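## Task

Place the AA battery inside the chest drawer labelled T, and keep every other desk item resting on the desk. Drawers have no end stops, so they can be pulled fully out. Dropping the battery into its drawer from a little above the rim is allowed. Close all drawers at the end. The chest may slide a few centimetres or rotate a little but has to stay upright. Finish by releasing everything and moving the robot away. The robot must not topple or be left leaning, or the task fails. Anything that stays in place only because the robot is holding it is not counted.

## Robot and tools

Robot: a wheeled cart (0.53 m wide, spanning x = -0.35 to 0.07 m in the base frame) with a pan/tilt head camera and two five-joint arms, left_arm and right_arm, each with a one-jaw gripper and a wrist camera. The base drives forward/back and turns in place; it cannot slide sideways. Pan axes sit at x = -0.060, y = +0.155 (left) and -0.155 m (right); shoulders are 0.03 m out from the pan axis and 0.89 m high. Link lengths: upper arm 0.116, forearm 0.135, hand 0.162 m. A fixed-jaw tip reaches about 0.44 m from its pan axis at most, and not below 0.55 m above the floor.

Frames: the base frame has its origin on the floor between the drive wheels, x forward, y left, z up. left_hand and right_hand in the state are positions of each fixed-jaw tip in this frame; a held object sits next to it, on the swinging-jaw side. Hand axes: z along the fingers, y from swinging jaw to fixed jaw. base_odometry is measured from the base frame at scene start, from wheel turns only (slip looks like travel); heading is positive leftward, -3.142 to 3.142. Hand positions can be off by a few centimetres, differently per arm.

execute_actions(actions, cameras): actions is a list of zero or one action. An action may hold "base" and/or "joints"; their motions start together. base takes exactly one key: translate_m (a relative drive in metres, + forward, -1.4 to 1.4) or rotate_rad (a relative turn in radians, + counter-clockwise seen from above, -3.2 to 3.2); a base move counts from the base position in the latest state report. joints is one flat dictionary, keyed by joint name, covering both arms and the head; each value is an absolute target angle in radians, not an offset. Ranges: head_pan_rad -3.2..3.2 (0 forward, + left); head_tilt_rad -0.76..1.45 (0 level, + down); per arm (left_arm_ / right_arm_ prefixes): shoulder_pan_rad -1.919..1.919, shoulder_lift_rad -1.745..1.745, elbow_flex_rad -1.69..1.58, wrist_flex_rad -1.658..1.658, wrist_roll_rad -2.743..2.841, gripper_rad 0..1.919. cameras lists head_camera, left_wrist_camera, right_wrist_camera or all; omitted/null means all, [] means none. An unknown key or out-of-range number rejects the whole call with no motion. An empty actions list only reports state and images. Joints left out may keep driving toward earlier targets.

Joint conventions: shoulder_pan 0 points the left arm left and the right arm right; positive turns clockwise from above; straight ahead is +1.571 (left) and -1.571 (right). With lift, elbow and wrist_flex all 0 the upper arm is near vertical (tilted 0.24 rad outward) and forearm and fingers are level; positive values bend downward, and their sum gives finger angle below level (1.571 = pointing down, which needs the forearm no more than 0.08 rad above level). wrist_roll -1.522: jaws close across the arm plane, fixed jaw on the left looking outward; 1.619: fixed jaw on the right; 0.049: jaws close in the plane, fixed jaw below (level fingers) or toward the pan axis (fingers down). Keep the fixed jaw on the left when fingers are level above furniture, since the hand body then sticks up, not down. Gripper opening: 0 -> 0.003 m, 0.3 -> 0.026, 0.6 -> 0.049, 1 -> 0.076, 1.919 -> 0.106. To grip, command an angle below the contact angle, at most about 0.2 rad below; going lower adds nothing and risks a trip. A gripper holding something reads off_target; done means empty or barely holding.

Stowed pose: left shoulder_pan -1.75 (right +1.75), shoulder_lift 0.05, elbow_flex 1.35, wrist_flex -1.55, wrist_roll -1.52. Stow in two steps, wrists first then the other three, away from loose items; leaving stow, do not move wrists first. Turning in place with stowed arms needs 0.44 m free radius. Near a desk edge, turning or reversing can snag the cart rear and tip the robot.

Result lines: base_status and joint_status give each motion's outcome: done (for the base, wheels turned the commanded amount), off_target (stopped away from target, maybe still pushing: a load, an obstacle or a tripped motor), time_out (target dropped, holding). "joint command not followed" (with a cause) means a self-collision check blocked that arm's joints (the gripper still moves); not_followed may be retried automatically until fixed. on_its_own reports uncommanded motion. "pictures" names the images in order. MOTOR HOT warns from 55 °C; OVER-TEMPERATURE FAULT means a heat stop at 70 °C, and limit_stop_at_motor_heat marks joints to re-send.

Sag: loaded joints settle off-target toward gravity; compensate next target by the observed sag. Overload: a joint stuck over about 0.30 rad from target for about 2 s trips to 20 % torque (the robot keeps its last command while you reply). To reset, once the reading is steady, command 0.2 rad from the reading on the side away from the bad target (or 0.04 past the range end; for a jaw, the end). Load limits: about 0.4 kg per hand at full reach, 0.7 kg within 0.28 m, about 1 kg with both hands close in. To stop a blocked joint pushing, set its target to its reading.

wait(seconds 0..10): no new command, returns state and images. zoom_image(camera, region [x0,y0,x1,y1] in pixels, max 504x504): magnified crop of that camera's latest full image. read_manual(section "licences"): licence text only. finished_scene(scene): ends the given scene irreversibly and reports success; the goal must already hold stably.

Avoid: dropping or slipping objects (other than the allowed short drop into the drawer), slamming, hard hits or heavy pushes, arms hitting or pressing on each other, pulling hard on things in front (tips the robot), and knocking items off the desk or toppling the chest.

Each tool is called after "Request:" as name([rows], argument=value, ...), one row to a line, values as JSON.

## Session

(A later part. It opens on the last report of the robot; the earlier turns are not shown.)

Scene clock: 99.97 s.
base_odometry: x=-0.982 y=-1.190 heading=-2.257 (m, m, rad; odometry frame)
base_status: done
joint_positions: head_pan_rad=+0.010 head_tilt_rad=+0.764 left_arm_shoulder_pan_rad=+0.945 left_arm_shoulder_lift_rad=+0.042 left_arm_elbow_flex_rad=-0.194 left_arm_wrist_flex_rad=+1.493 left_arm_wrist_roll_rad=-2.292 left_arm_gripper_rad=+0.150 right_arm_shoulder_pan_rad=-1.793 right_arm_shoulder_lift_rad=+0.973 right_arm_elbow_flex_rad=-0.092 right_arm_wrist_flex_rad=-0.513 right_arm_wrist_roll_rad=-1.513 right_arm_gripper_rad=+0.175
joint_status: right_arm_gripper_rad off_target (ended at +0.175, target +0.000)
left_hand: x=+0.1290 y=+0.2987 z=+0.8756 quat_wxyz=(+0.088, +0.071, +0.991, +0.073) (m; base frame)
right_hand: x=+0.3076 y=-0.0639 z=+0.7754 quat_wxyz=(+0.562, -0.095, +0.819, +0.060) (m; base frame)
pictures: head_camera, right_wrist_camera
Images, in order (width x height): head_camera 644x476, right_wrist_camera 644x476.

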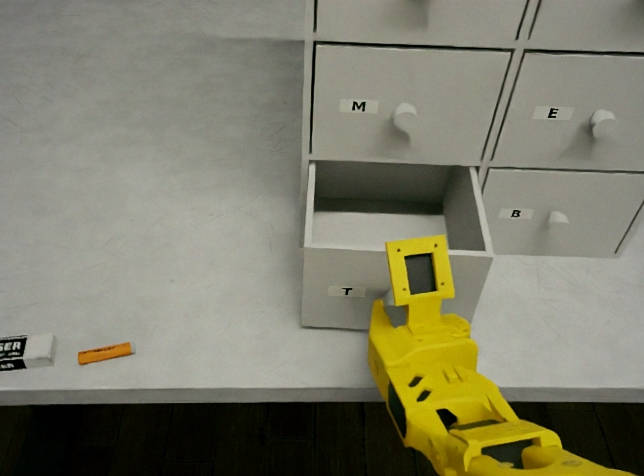

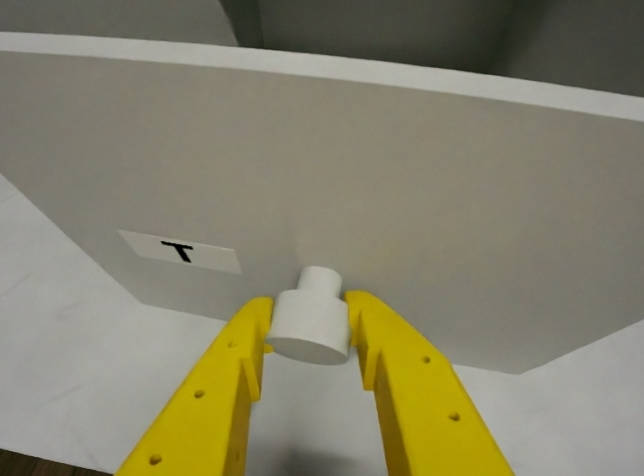

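Request:
execute_actions([
  {"base":{"translate_m":-0.04},"joints":{"right_arm_gripper_rad":0.6}},
], cameras=[])

Request:
execute_actions([
  {"base":{"rotate_rad":-0.25},"joints":{"right_arm_gripper_rad":0,"right_arm_shoulder_pan_rad":-0.9,"right_arm_shoulder_lift_rad":0.6,"left_arm_shoulder_pan_rad":1.84,"left_arm_shoulder_lift_rad":0.15,"left_arm_elbow_flex_rad":-0.06,"left_arm_wrist_flex_rad":0.49,"left_arm_wrist_roll_rad":0.05,"head_pan_rad":0.2}},
], cameras=[])

Request:
execute_actions([
  {"base":{"translate_m":0.12}},
], cameras=["head_camera","left_wrist_camera"])

Scene clock: 107.70 s.
base_odometry: x=-0.956 y=-1.158 heading=-2.257 (m, m, rad; odometry frame)
base_status: done
joint_positions: head_pan_rad=+0.010 head_tilt_rad=+0.764 left_arm_shoulder_pan_rad=+0.945 left_arm_shoulder_lift_rad=+0.042 left_arm_elbow_flex_rad=-0.194 left_arm_wrist_flex_rad=+1.493 left_arm_wrist_roll_rad=-2.292 left_arm_gripper_rad=+0.150 right_arm_shoulder_pan_rad=-1.792 right_arm_shoulder_lift_rad=+0.973 right_arm_elbow_flex_rad=-0.092 right_arm_wrist_flex_rad=-0.513 right_arm_wrist_roll_rad=-1.513 right_arm_gripper_rad=+0.591
joint_status: all done
left_hand: x=+0.1290 y=+0.2987 z=+0.8756 quat_wxyz=(+0.088, +0.071, +0.991, +0.073) (m; base frame)
right_hand: x=+0.3078 y=-0.0644 z=+0.7754 quat_wxyz=(+0.562, -0.095, +0.819, +0.060) (m; base frame)
pictures: none
No camera images: the call's "cameras" was empty. Leave "cameras" out to get every camera's image.

Scene clock: 110.27 s.
base_odometry: x=-0.957 y=-1.159 heading=-2.506 (m, m, rad; odometry frame)
base_status: done
joint_positions: head_pan_rad=+0.190 head_tilt_rad=+0.764 left_arm_shoulder_pan_rad=+1.834 left_arm_shoulder_lift_rad=+0.171 left_arm_elbow_flex_rad=-0.049 left_arm_wrist_flex_rad=+0.508 left_arm_wrist_roll_rad=+0.041 left_arm_gripper_rad=+0.150 right_arm_shoulder_pan_rad=-0.907 right_arm_shoulder_lift_rad=+0.654 right_arm_elbow_flex_rad=-0.092 right_arm_wrist_flex_rad=-0.513 right_arm_wrist_roll_rad=-1.513 right_arm_gripper_rad=+0.008
joint_status: all done
left_hand: x=+0.2651 y=+0.0669 z=+0.8880 quat_wxyz=(+0.277, -0.539, +0.710, -0.359) (m; base frame)
right_hand: x=+0.2584 y=-0.3944 z=+0.8906 quat_wxyz=(+0.651, +0.233, +0.686, -0.228) (m; base frame)
pictures: none
No camera images: the call's "cameras" was empty. Leave "cameras" out to get every camera's image.

Scene clock: 111.63 s.
base_odometry: x=-1.054 y=-1.230 heading=-2.509 (m, m, rad; odometry frame)
base_status: done
joint_positions: head_pan_rad=+0.190 head_tilt_rad=+0.764 left_arm_shoulder_pan_rad=+1.834 left_arm_shoulder_lift_rad=+0.171 left_arm_elbow_flex_rad=-0.048 left_arm_wrist_flex_rad=+0.508 left_arm_wrist_roll_rad=+0.041 left_arm_gripper_rad=+0.150 right_arm_shoulder_pan_rad=-0.905 right_arm_shoulder_lift_rad=+0.654 right_arm_elbow_flex_rad=-0.092 right_arm_wrist_flex_rad=-0.513 right_arm_wrist_roll_rad=-1.513 right_arm_gripper_rad=+0.008
joint_status: not commanded
left_hand: x=+0.2649 y=+0.0670 z=+0.8876 quat_wxyz=(+0.277, -0.540, +0.710, -0.358) (m; base frame)
right_hand: x=+0.2581 y=-0.3949 z=+0.8906 quat_wxyz=(+0.651, +0.234, +0.686, -0.228) (m; base frame)
pictures: head_camera, left_wrist_camera
Images, in order (width x height): head_camera 644x476, left_wrist_camera 644x476.

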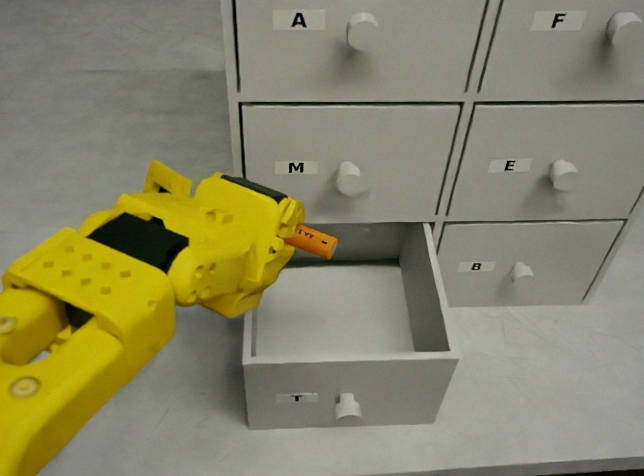

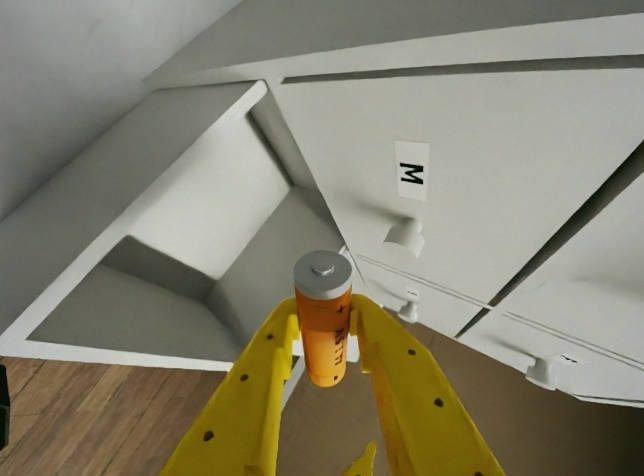

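Request:
execute_actions([
  {"joints":{"left_arm_shoulder_pan_rad":1.91,"left_arm_shoulder_lift_rad":0.2,"left_arm_elbow_flex_rad":-0.15,"left_arm_wrist_flex_rad":0.95}},
], cameras=["head_camera","left_wrist_camera"])

Scene clock: 115.57 s.
base_odometry: x=-1.054 y=-1.230 heading=-2.509 (m, m, rad; odometry frame)
base_status: not commanded
joint_positions: head_pan_rad=+0.190 head_tilt_rad=+0.764 left_arm_shoulder_pan_rad=+1.905 left_arm_shoulder_lift_rad=+0.222 left_arm_elbow_flex_rad=-0.112 left_arm_wrist_flex_rad=+0.944 left_arm_wrist_roll_rad=+0.041 left_arm_gripper_rad=+0.150 right_arm_shoulder_pan_rad=-0.905 right_arm_shoulder_lift_rad=+0.654 right_arm_elbow_flex_rad=-0.092 right_arm_wrist_flex_rad=-0.513 right_arm_wrist_roll_rad=-1.513 right_arm_gripper_rad=+0.008
joint_status: all done
left_hand: x=+0.2136 y=+0.0597 z=+0.8447 quat_wxyz=(+0.149, -0.558, +0.790, -0.208) (m; base frame)
right_hand: x=+0.2581 y=-0.3949 z=+0.8906 quat_wxyz=(+0.651, +0.234, +0.686, -0.228) (m; base frame)
pictures: head_camera, left_wrist_camera
Images, in order (width x height): head_camera 644x476, left_wrist_camera 644x476.

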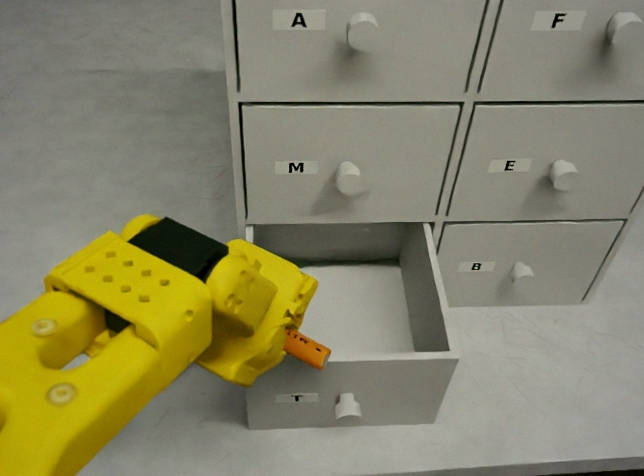

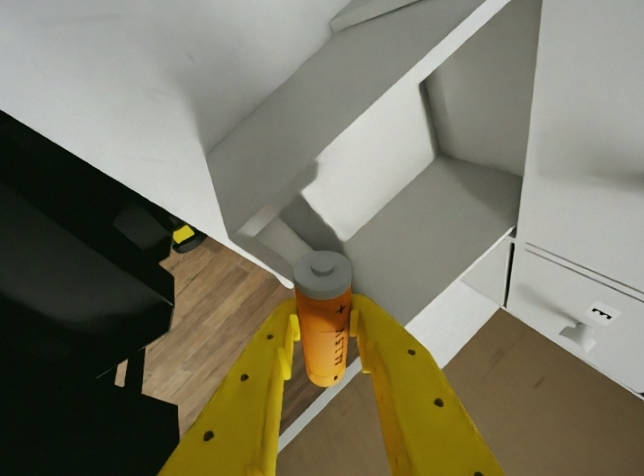

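Request:
execute_actions([
  {"base":{"translate_m":0.015},"joints":{"left_arm_shoulder_lift_rad":0.66,"left_arm_elbow_flex_rad":-0.96,"left_arm_wrist_flex_rad":1.23}},
], cameras=["head_camera","left_wrist_camera"])

Scene clock: 119.90 s.
base_odometry: x=-1.066 y=-1.239 heading=-2.510 (m, m, rad; odometry frame)
base_status: done
joint_positions: head_pan_rad=+0.190 head_tilt_rad=+0.764 left_arm_shoulder_pan_rad=+1.906 left_arm_shoulder_lift_rad=+0.687 left_arm_elbow_flex_rad=-0.924 left_arm_wrist_flex_rad=+1.224 left_arm_wrist_roll_rad=+0.043 left_arm_gripper_rad=+0.150 right_arm_shoulder_pan_rad=-0.905 right_arm_shoulder_lift_rad=+0.654 right_arm_elbow_flex_rad=-0.092 right_arm_wrist_flex_rad=-0.513 right_arm_wrist_roll_rad=-1.513 right_arm_gripper_rad=+0.008
joint_status: all done
left_hand: x=+0.2564 y=+0.0443 z=+0.8618 quat_wxyz=(+0.167, -0.552, +0.782, -0.234) (m; base frame)
right_hand: x=+0.2581 y=-0.3949 z=+0.8906 quat_wxyz=(+0.651, +0.234, +0.686, -0.228) (m; base frame)
pictures: head_camera, left_wrist_camera
Images, in order (width x height): head_camera 644x476, left_wrist_camera 644x476.

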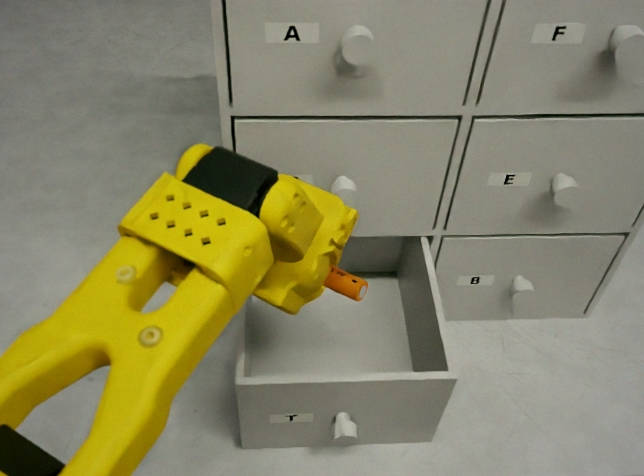

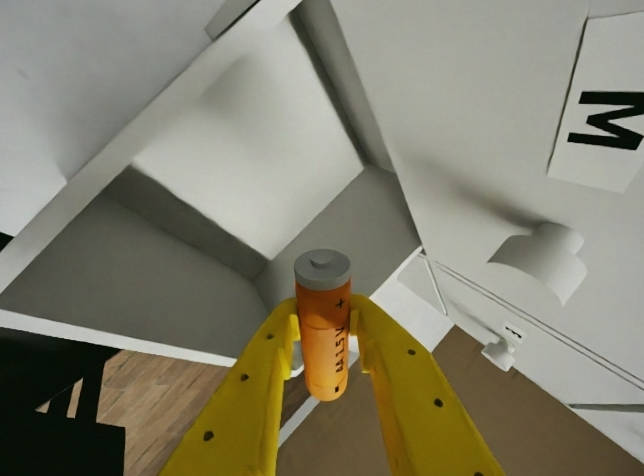

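Request:
execute_actions([
  {"joints":{"left_arm_shoulder_lift_rad":0.76}},
], cameras=[])

Request:
execute_actions([
  {"joints":{"left_arm_gripper_rad":0.4}},
], cameras=[])

Request:
execute_actions([
  {"joints":{"left_arm_shoulder_lift_rad":0.1,"left_arm_elbow_flex_rad":-0.4}},
], cameras=[])

Request:
execute_actions([
  {"base":{"translate_m":-0.135},"joints":{"left_arm_shoulder_pan_rad":0.9}},
], cameras=["head_camera"])

Request:
execute_actions([
  {"base":{"rotate_rad":0.253},"joints":{"head_pan_rad":0}},
], cameras=[])

Request:
execute_actions([
  {"base":{"translate_m":-0.02},"joints":{"right_arm_shoulder_pan_rad":-1.79,"right_arm_shoulder_lift_rad":0.95,"right_arm_gripper_rad":0.5}},
], cameras=["head_camera","right_wrist_camera"])

Scene clock: 126.47 s.
base_odometry: x=-1.066 y=-1.239 heading=-2.510 (m, m, rad; odometry frame)
base_status: not commanded
joint_positions: head_pan_rad=+0.190 head_tilt_rad=+0.764 left_arm_shoulder_pan_rad=+1.906 left_arm_shoulder_lift_rad=+0.789 left_arm_elbow_flex_rad=-0.927 left_arm_wrist_flex_rad=+1.226 left_arm_wrist_roll_rad=+0.043 left_arm_gripper_rad=+0.150 right_arm_shoulder_pan_rad=-0.905 right_arm_shoulder_lift_rad=+0.654 right_arm_elbow_flex_rad=-0.092 right_arm_wrist_flex_rad=-0.513 right_arm_wrist_roll_rad=-1.513 right_arm_gripper_rad=+0.008
joint_status: all done
left_hand: x=+0.2519 y=+0.0458 z=+0.8312 quat_wxyz=(+0.139, -0.560, +0.793, -0.194) (m; base frame)
right_hand: x=+0.2581 y=-0.3949 z=+0.8906 quat_wxyz=(+0.651, +0.234, +0.686, -0.228) (m; base frame)
pictures: none
No camera images: the call's "cameras" was empty. Leave "cameras" out to get every camera's image.

Scene clock: 127.20 s.
base_odometry: x=-1.066 y=-1.239 heading=-2.510 (m, m, rad; odometry frame)
base_status: not commanded
joint_positions: head_pan_rad=+0.190 head_tilt_rad=+0.764 left_arm_shoulder_pan_rad=+1.906 left_arm_shoulder_lift_rad=+0.789 left_arm_elbow_flex_rad=-0.927 left_arm_wrist_flex_rad=+1.226 left_arm_wrist_roll_rad=+0.043 left_arm_gripper_rad=+0.391 right_arm_shoulder_pan_rad=-0.905 right_arm_shoulder_lift_rad=+0.654 right_arm_elbow_flex_rad=-0.092 right_arm_wrist_flex_rad=-0.513 right_arm_wrist_roll_rad=-1.513 right_arm_gripper_rad=+0.008
joint_status: all done
left_hand: x=+0.2519 y=+0.0458 z=+0.8312 quat_wxyz=(+0.139, -0.560, +0.793, -0.194) (m; base frame)
right_hand: x=+0.2581 y=-0.3949 z=+0.8906 quat_wxyz=(+0.651, +0.234, +0.686, -0.228) (m; base frame)
pictures: none
No camera images: the call's "cameras" was empty. Leave "cameras" out to get every camera's image.

Scene clock: 128.43 s.
base_odometry: x=-1.066 y=-1.239 heading=-2.510 (m, m, rad; odometry frame)
base_status: not commanded
joint_positions: head_pan_rad=+0.190 head_tilt_rad=+0.764 left_arm_shoulder_pan_rad=+1.906 left_arm_shoulder_lift_rad=+0.147 left_arm_elbow_flex_rad=-0.395 left_arm_wrist_flex_rad=+1.226 left_arm_wrist_roll_rad=+0.043 left_arm_gripper_rad=+0.392 right_arm_shoulder_pan_rad=-0.905 right_arm_shoulder_lift_rad=+0.654 right_arm_elbow_flex_rad=-0.092 right_arm_wrist_flex_rad=-0.513 right_arm_wrist_roll_rad=-1.513 right_arm_gripper_rad=+0.008
joint_status: all done
left_hand: x=+0.2110 y=+0.0601 z=+0.9019 quat_wxyz=(+0.170, -0.552, +0.781, -0.238) (m; base frame)
right_hand: x=+0.2581 y=-0.3949 z=+0.8906 quat_wxyz=(+0.651, +0.234, +0.686, -0.228) (m; base frame)
pictures: none
No camera images: the call's "cameras" was empty. Leave "cameras" out to get every camera's image.

Scene clock: 129.90 s.
base_odometry: x=-0.958 y=-1.159 heading=-2.510 (m, m, rad; odometry frame)
base_status: done
joint_positions: head_pan_rad=+0.190 head_tilt_rad=+0.764 left_arm_shoulder_pan_rad=+0.905 left_arm_shoulder_lift_rad=+0.147 left_arm_elbow_flex_rad=-0.395 left_arm_wrist_flex_rad=+1.226 left_arm_wrist_roll_rad=+0.043 left_arm_gripper_rad=+0.392 right_arm_shoulder_pan_rad=-0.905 right_arm_shoulder_lift_rad=+0.654 right_arm_elbow_flex_rad=-0.092 right_arm_wrist_flex_rad=-0.513 right_arm_wrist_roll_rad=-1.513 right_arm_gripper_rad=+0.008
joint_status: all done
left_hand: x=+0.1660 y=+0.3322 z=+0.9019 quat_wxyz=(+0.263, -0.859, +0.421, -0.127) (m; base frame)
right_hand: x=+0.2581 y=-0.3949 z=+0.8906 quat_wxyz=(+0.651, +0.234, +0.686, -0.228) (m; base frame)
pictures: head_camera
Images, in order (width x height): head_camera 644x476.

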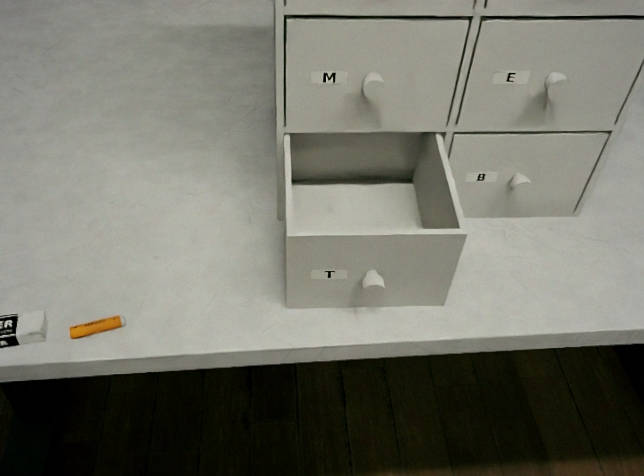

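Scene clock: 130.90 s.
base_odometry: x=-0.958 y=-1.160 heading=-2.258 (m, m, rad; odometry frame)
base_status: done
joint_positions: head_pan_rad=+0.010 head_tilt_rad=+0.764 left_arm_shoulder_pan_rad=+0.902 left_arm_shoulder_lift_rad=+0.145 left_arm_elbow_flex_rad=-0.395 left_arm_wrist_flex_rad=+1.226 left_arm_wrist_roll_rad=+0.043 left_arm_gripper_rad=+0.392 right_arm_shoulder_pan_rad=-0.902 right_arm_shoulder_lift_rad=+0.654 right_arm_elbow_flex_rad=-0.092 right_arm_wrist_flex_rad=-0.513 right_arm_wrist_roll_rad=-1.513 right_arm_gripper_rad=+0.008
joint_status: all done
left_hand: x=+0.1655 y=+0.3328 z=+0.9023 quat_wxyz=(+0.264, -0.859, +0.419, -0.127) (m; base frame)
right_hand: x=+0.2573 y=-0.3959 z=+0.8906 quat_wxyz=(+0.650, +0.235, +0.685, -0.229) (m; base frame)
pictures: none
No camera images: the call's "cameras" was empty. Leave "cameras" out to get every camera's image.

Scene clock: 132.27 s.
base_odometry: x=-0.945 y=-1.145 heading=-2.255 (m, m, rad; odometry frame)
base_status: done
joint_positions: head_pan_rad=+0.010 head_tilt_rad=+0.764 left_arm_shoulder_pan_rad=+0.902 left_arm_shoulder_lift_rad=+0.145 left_arm_elbow_flex_rad=-0.395 left_arm_wrist_flex_rad=+1.226 left_arm_wrist_roll_rad=+0.043 left_arm_gripper_rad=+0.392 right_arm_shoulder_pan_rad=-1.784 right_arm_shoulder_lift_rad=+0.968 right_arm_elbow_flex_rad=-0.092 right_arm_wrist_flex_rad=-0.515 right_arm_wrist_roll_rad=-1.513 right_arm_gripper_rad=+0.492
joint_status: all done
left_hand: x=+0.1655 y=+0.3328 z=+0.9023 quat_wxyz=(+0.264, -0.859, +0.419, -0.127) (m; base frame)
right_hand: x=+0.3091 y=-0.0671 z=+0.7772 quat_wxyz=(+0.565, -0.091, +0.818, +0.058) (m; base frame)
pictures: head_camera, right_wrist_camera
Images, in order (width x height): head_camera 644x476, right_wrist_camera 644x476.

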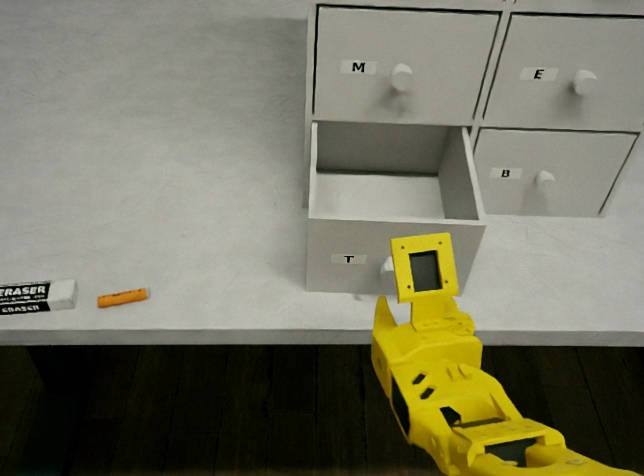

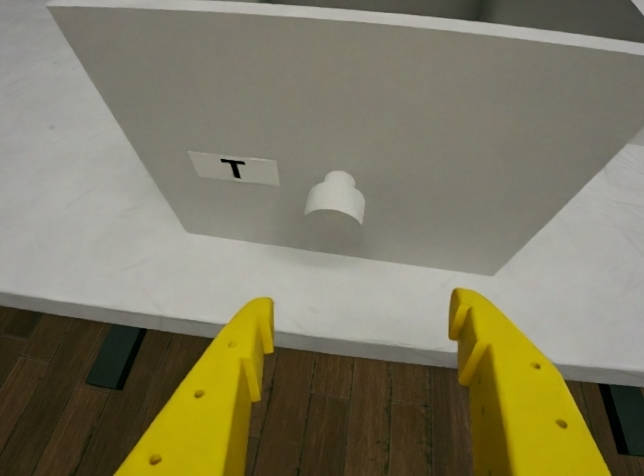

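Request:
execute_actions([
  {"base":{"translate_m":0.17},"joints":{"right_arm_shoulder_pan_rad":-1.82,"right_arm_gripper_rad":0.4}},
])

Scene clock: 137.10 s.
base_odometry: x=-1.052 y=-1.276 heading=-2.253 (m, m, rad; odometry frame)
base_status: done
joint_positions: head_pan_rad=+0.010 head_tilt_rad=+0.764 left_arm_shoulder_pan_rad=+0.902 left_arm_shoulder_lift_rad=+0.144 left_arm_elbow_flex_rad=-0.393 left_arm_wrist_flex_rad=+1.226 left_arm_wrist_roll_rad=+0.043 left_arm_gripper_rad=+0.392 right_arm_shoulder_pan_rad=-1.824 right_arm_shoulder_lift_rad=+0.974 right_arm_elbow_flex_rad=-0.087 right_arm_wrist_flex_rad=-0.515 right_arm_wrist_roll_rad=-1.513 right_arm_gripper_rad=+0.404
joint_status: all done
left_hand: x=+0.1653 y=+0.3327 z=+0.9023 quat_wxyz=(+0.264, -0.859, +0.419, -0.127) (m; base frame)
right_hand: x=+0.3039 y=-0.0528 z=+0.7740 quat_wxyz=(+0.560, -0.108, +0.819, +0.069) (m; base frame)
pictures: head_camera, left_wrist_camera, right_wrist_camera
Images, in order (width x height): head_camera 644x476, left_wrist_camera 644x476, right_wrist_camera 644x476.

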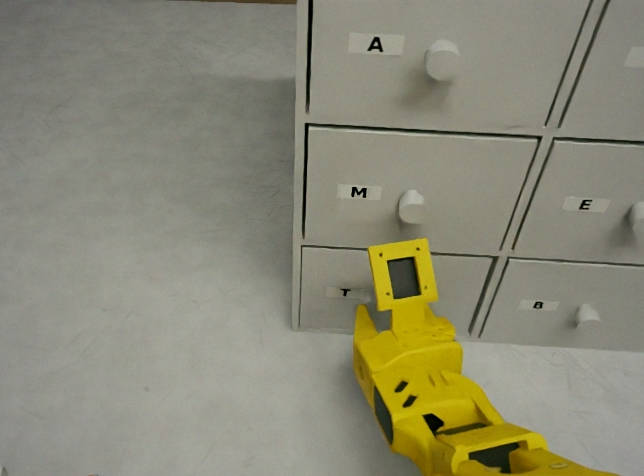

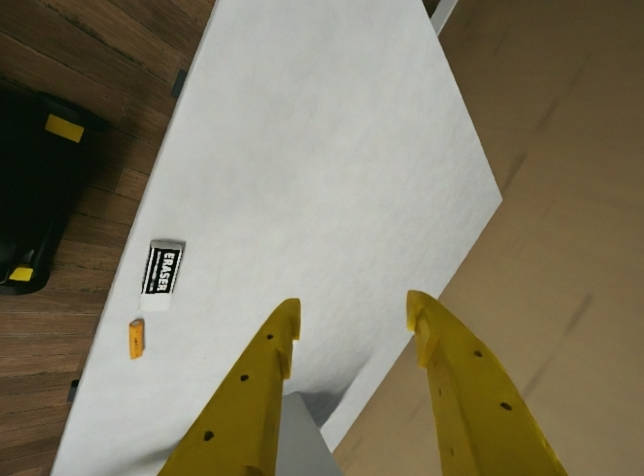

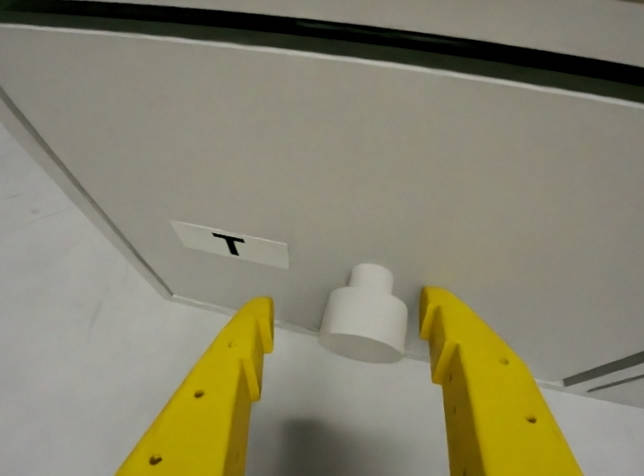

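Request:
execute_actions([
  {"base":{"translate_m":0.008}},
], cameras=[])

Request:
execute_actions([
  {"base":{"translate_m":-0.25},"joints":{"head_tilt_rad":0.6}},
], cameras=["head_camera"])

Request:
finished_scene(scene=1)

Scene clock: 140.67 s.
base_odometry: x=-1.057 y=-1.282 heading=-2.253 (m, m, rad; odometry frame)
base_status: done
joint_positions: head_pan_rad=+0.010 head_tilt_rad=+0.764 left_arm_shoulder_pan_rad=+0.902 left_arm_shoulder_lift_rad=+0.144 left_arm_elbow_flex_rad=-0.393 left_arm_wrist_flex_rad=+1.226 left_arm_wrist_roll_rad=+0.043 left_arm_gripper_rad=+0.392 right_arm_shoulder_pan_rad=-1.827 right_arm_shoulder_lift_rad=+0.978 right_arm_elbow_flex_rad=-0.085 right_arm_wrist_flex_rad=-0.515 right_arm_wrist_roll_rad=-1.513 right_arm_gripper_rad=+0.403
joint_status: not commanded
left_hand: x=+0.1653 y=+0.3327 z=+0.9023 quat_wxyz=(+0.264, -0.859, +0.419, -0.127) (m; base frame)
right_hand: x=+0.3030 y=-0.0519 z=+0.7725 quat_wxyz=(+0.558, -0.109, +0.820, +0.069) (m; base frame)
pictures: none
No camera images: the call's "cameras" was empty. Leave "cameras" out to get every camera's image.

Scene clock: 142.77 s.
base_odometry: x=-0.900 y=-1.088 heading=-2.254 (m, m, rad; odometry frame)
base_status: done
joint_positions: head_pan_rad=+0.010 head_tilt_rad=+0.614 left_arm_shoulder_pan_rad=+0.902 left_arm_shoulder_lift_rad=+0.144 left_arm_elbow_flex_rad=-0.393 left_arm_wrist_flex_rad=+1.226 left_arm_wrist_roll_rad=+0.043 left_arm_gripper_rad=+0.392 right_arm_shoulder_pan_rad=-1.826 right_arm_shoulder_lift_rad=+0.978 right_arm_elbow_flex_rad=-0.092 right_arm_wrist_flex_rad=-0.515 right_arm_wrist_roll_rad=-1.513 right_arm_gripper_rad=+0.403
joint_status: all done
left_hand: x=+0.1653 y=+0.3327 z=+0.9023 quat_wxyz=(+0.264, -0.859, +0.419, -0.127) (m; base frame)
right_hand: x=+0.3041 y=-0.0522 z=+0.7740 quat_wxyz=(+0.560, -0.109, +0.818, +0.069) (m; base frame)
pictures: head_camera
Images, in order (width x height): head_camera 644x476.

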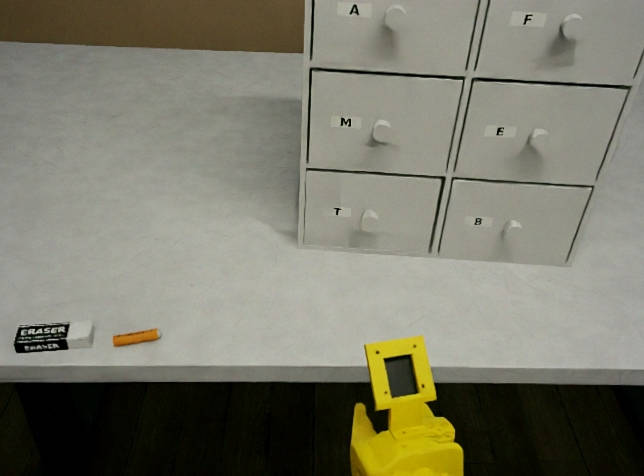

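The scene is finished: the task was done.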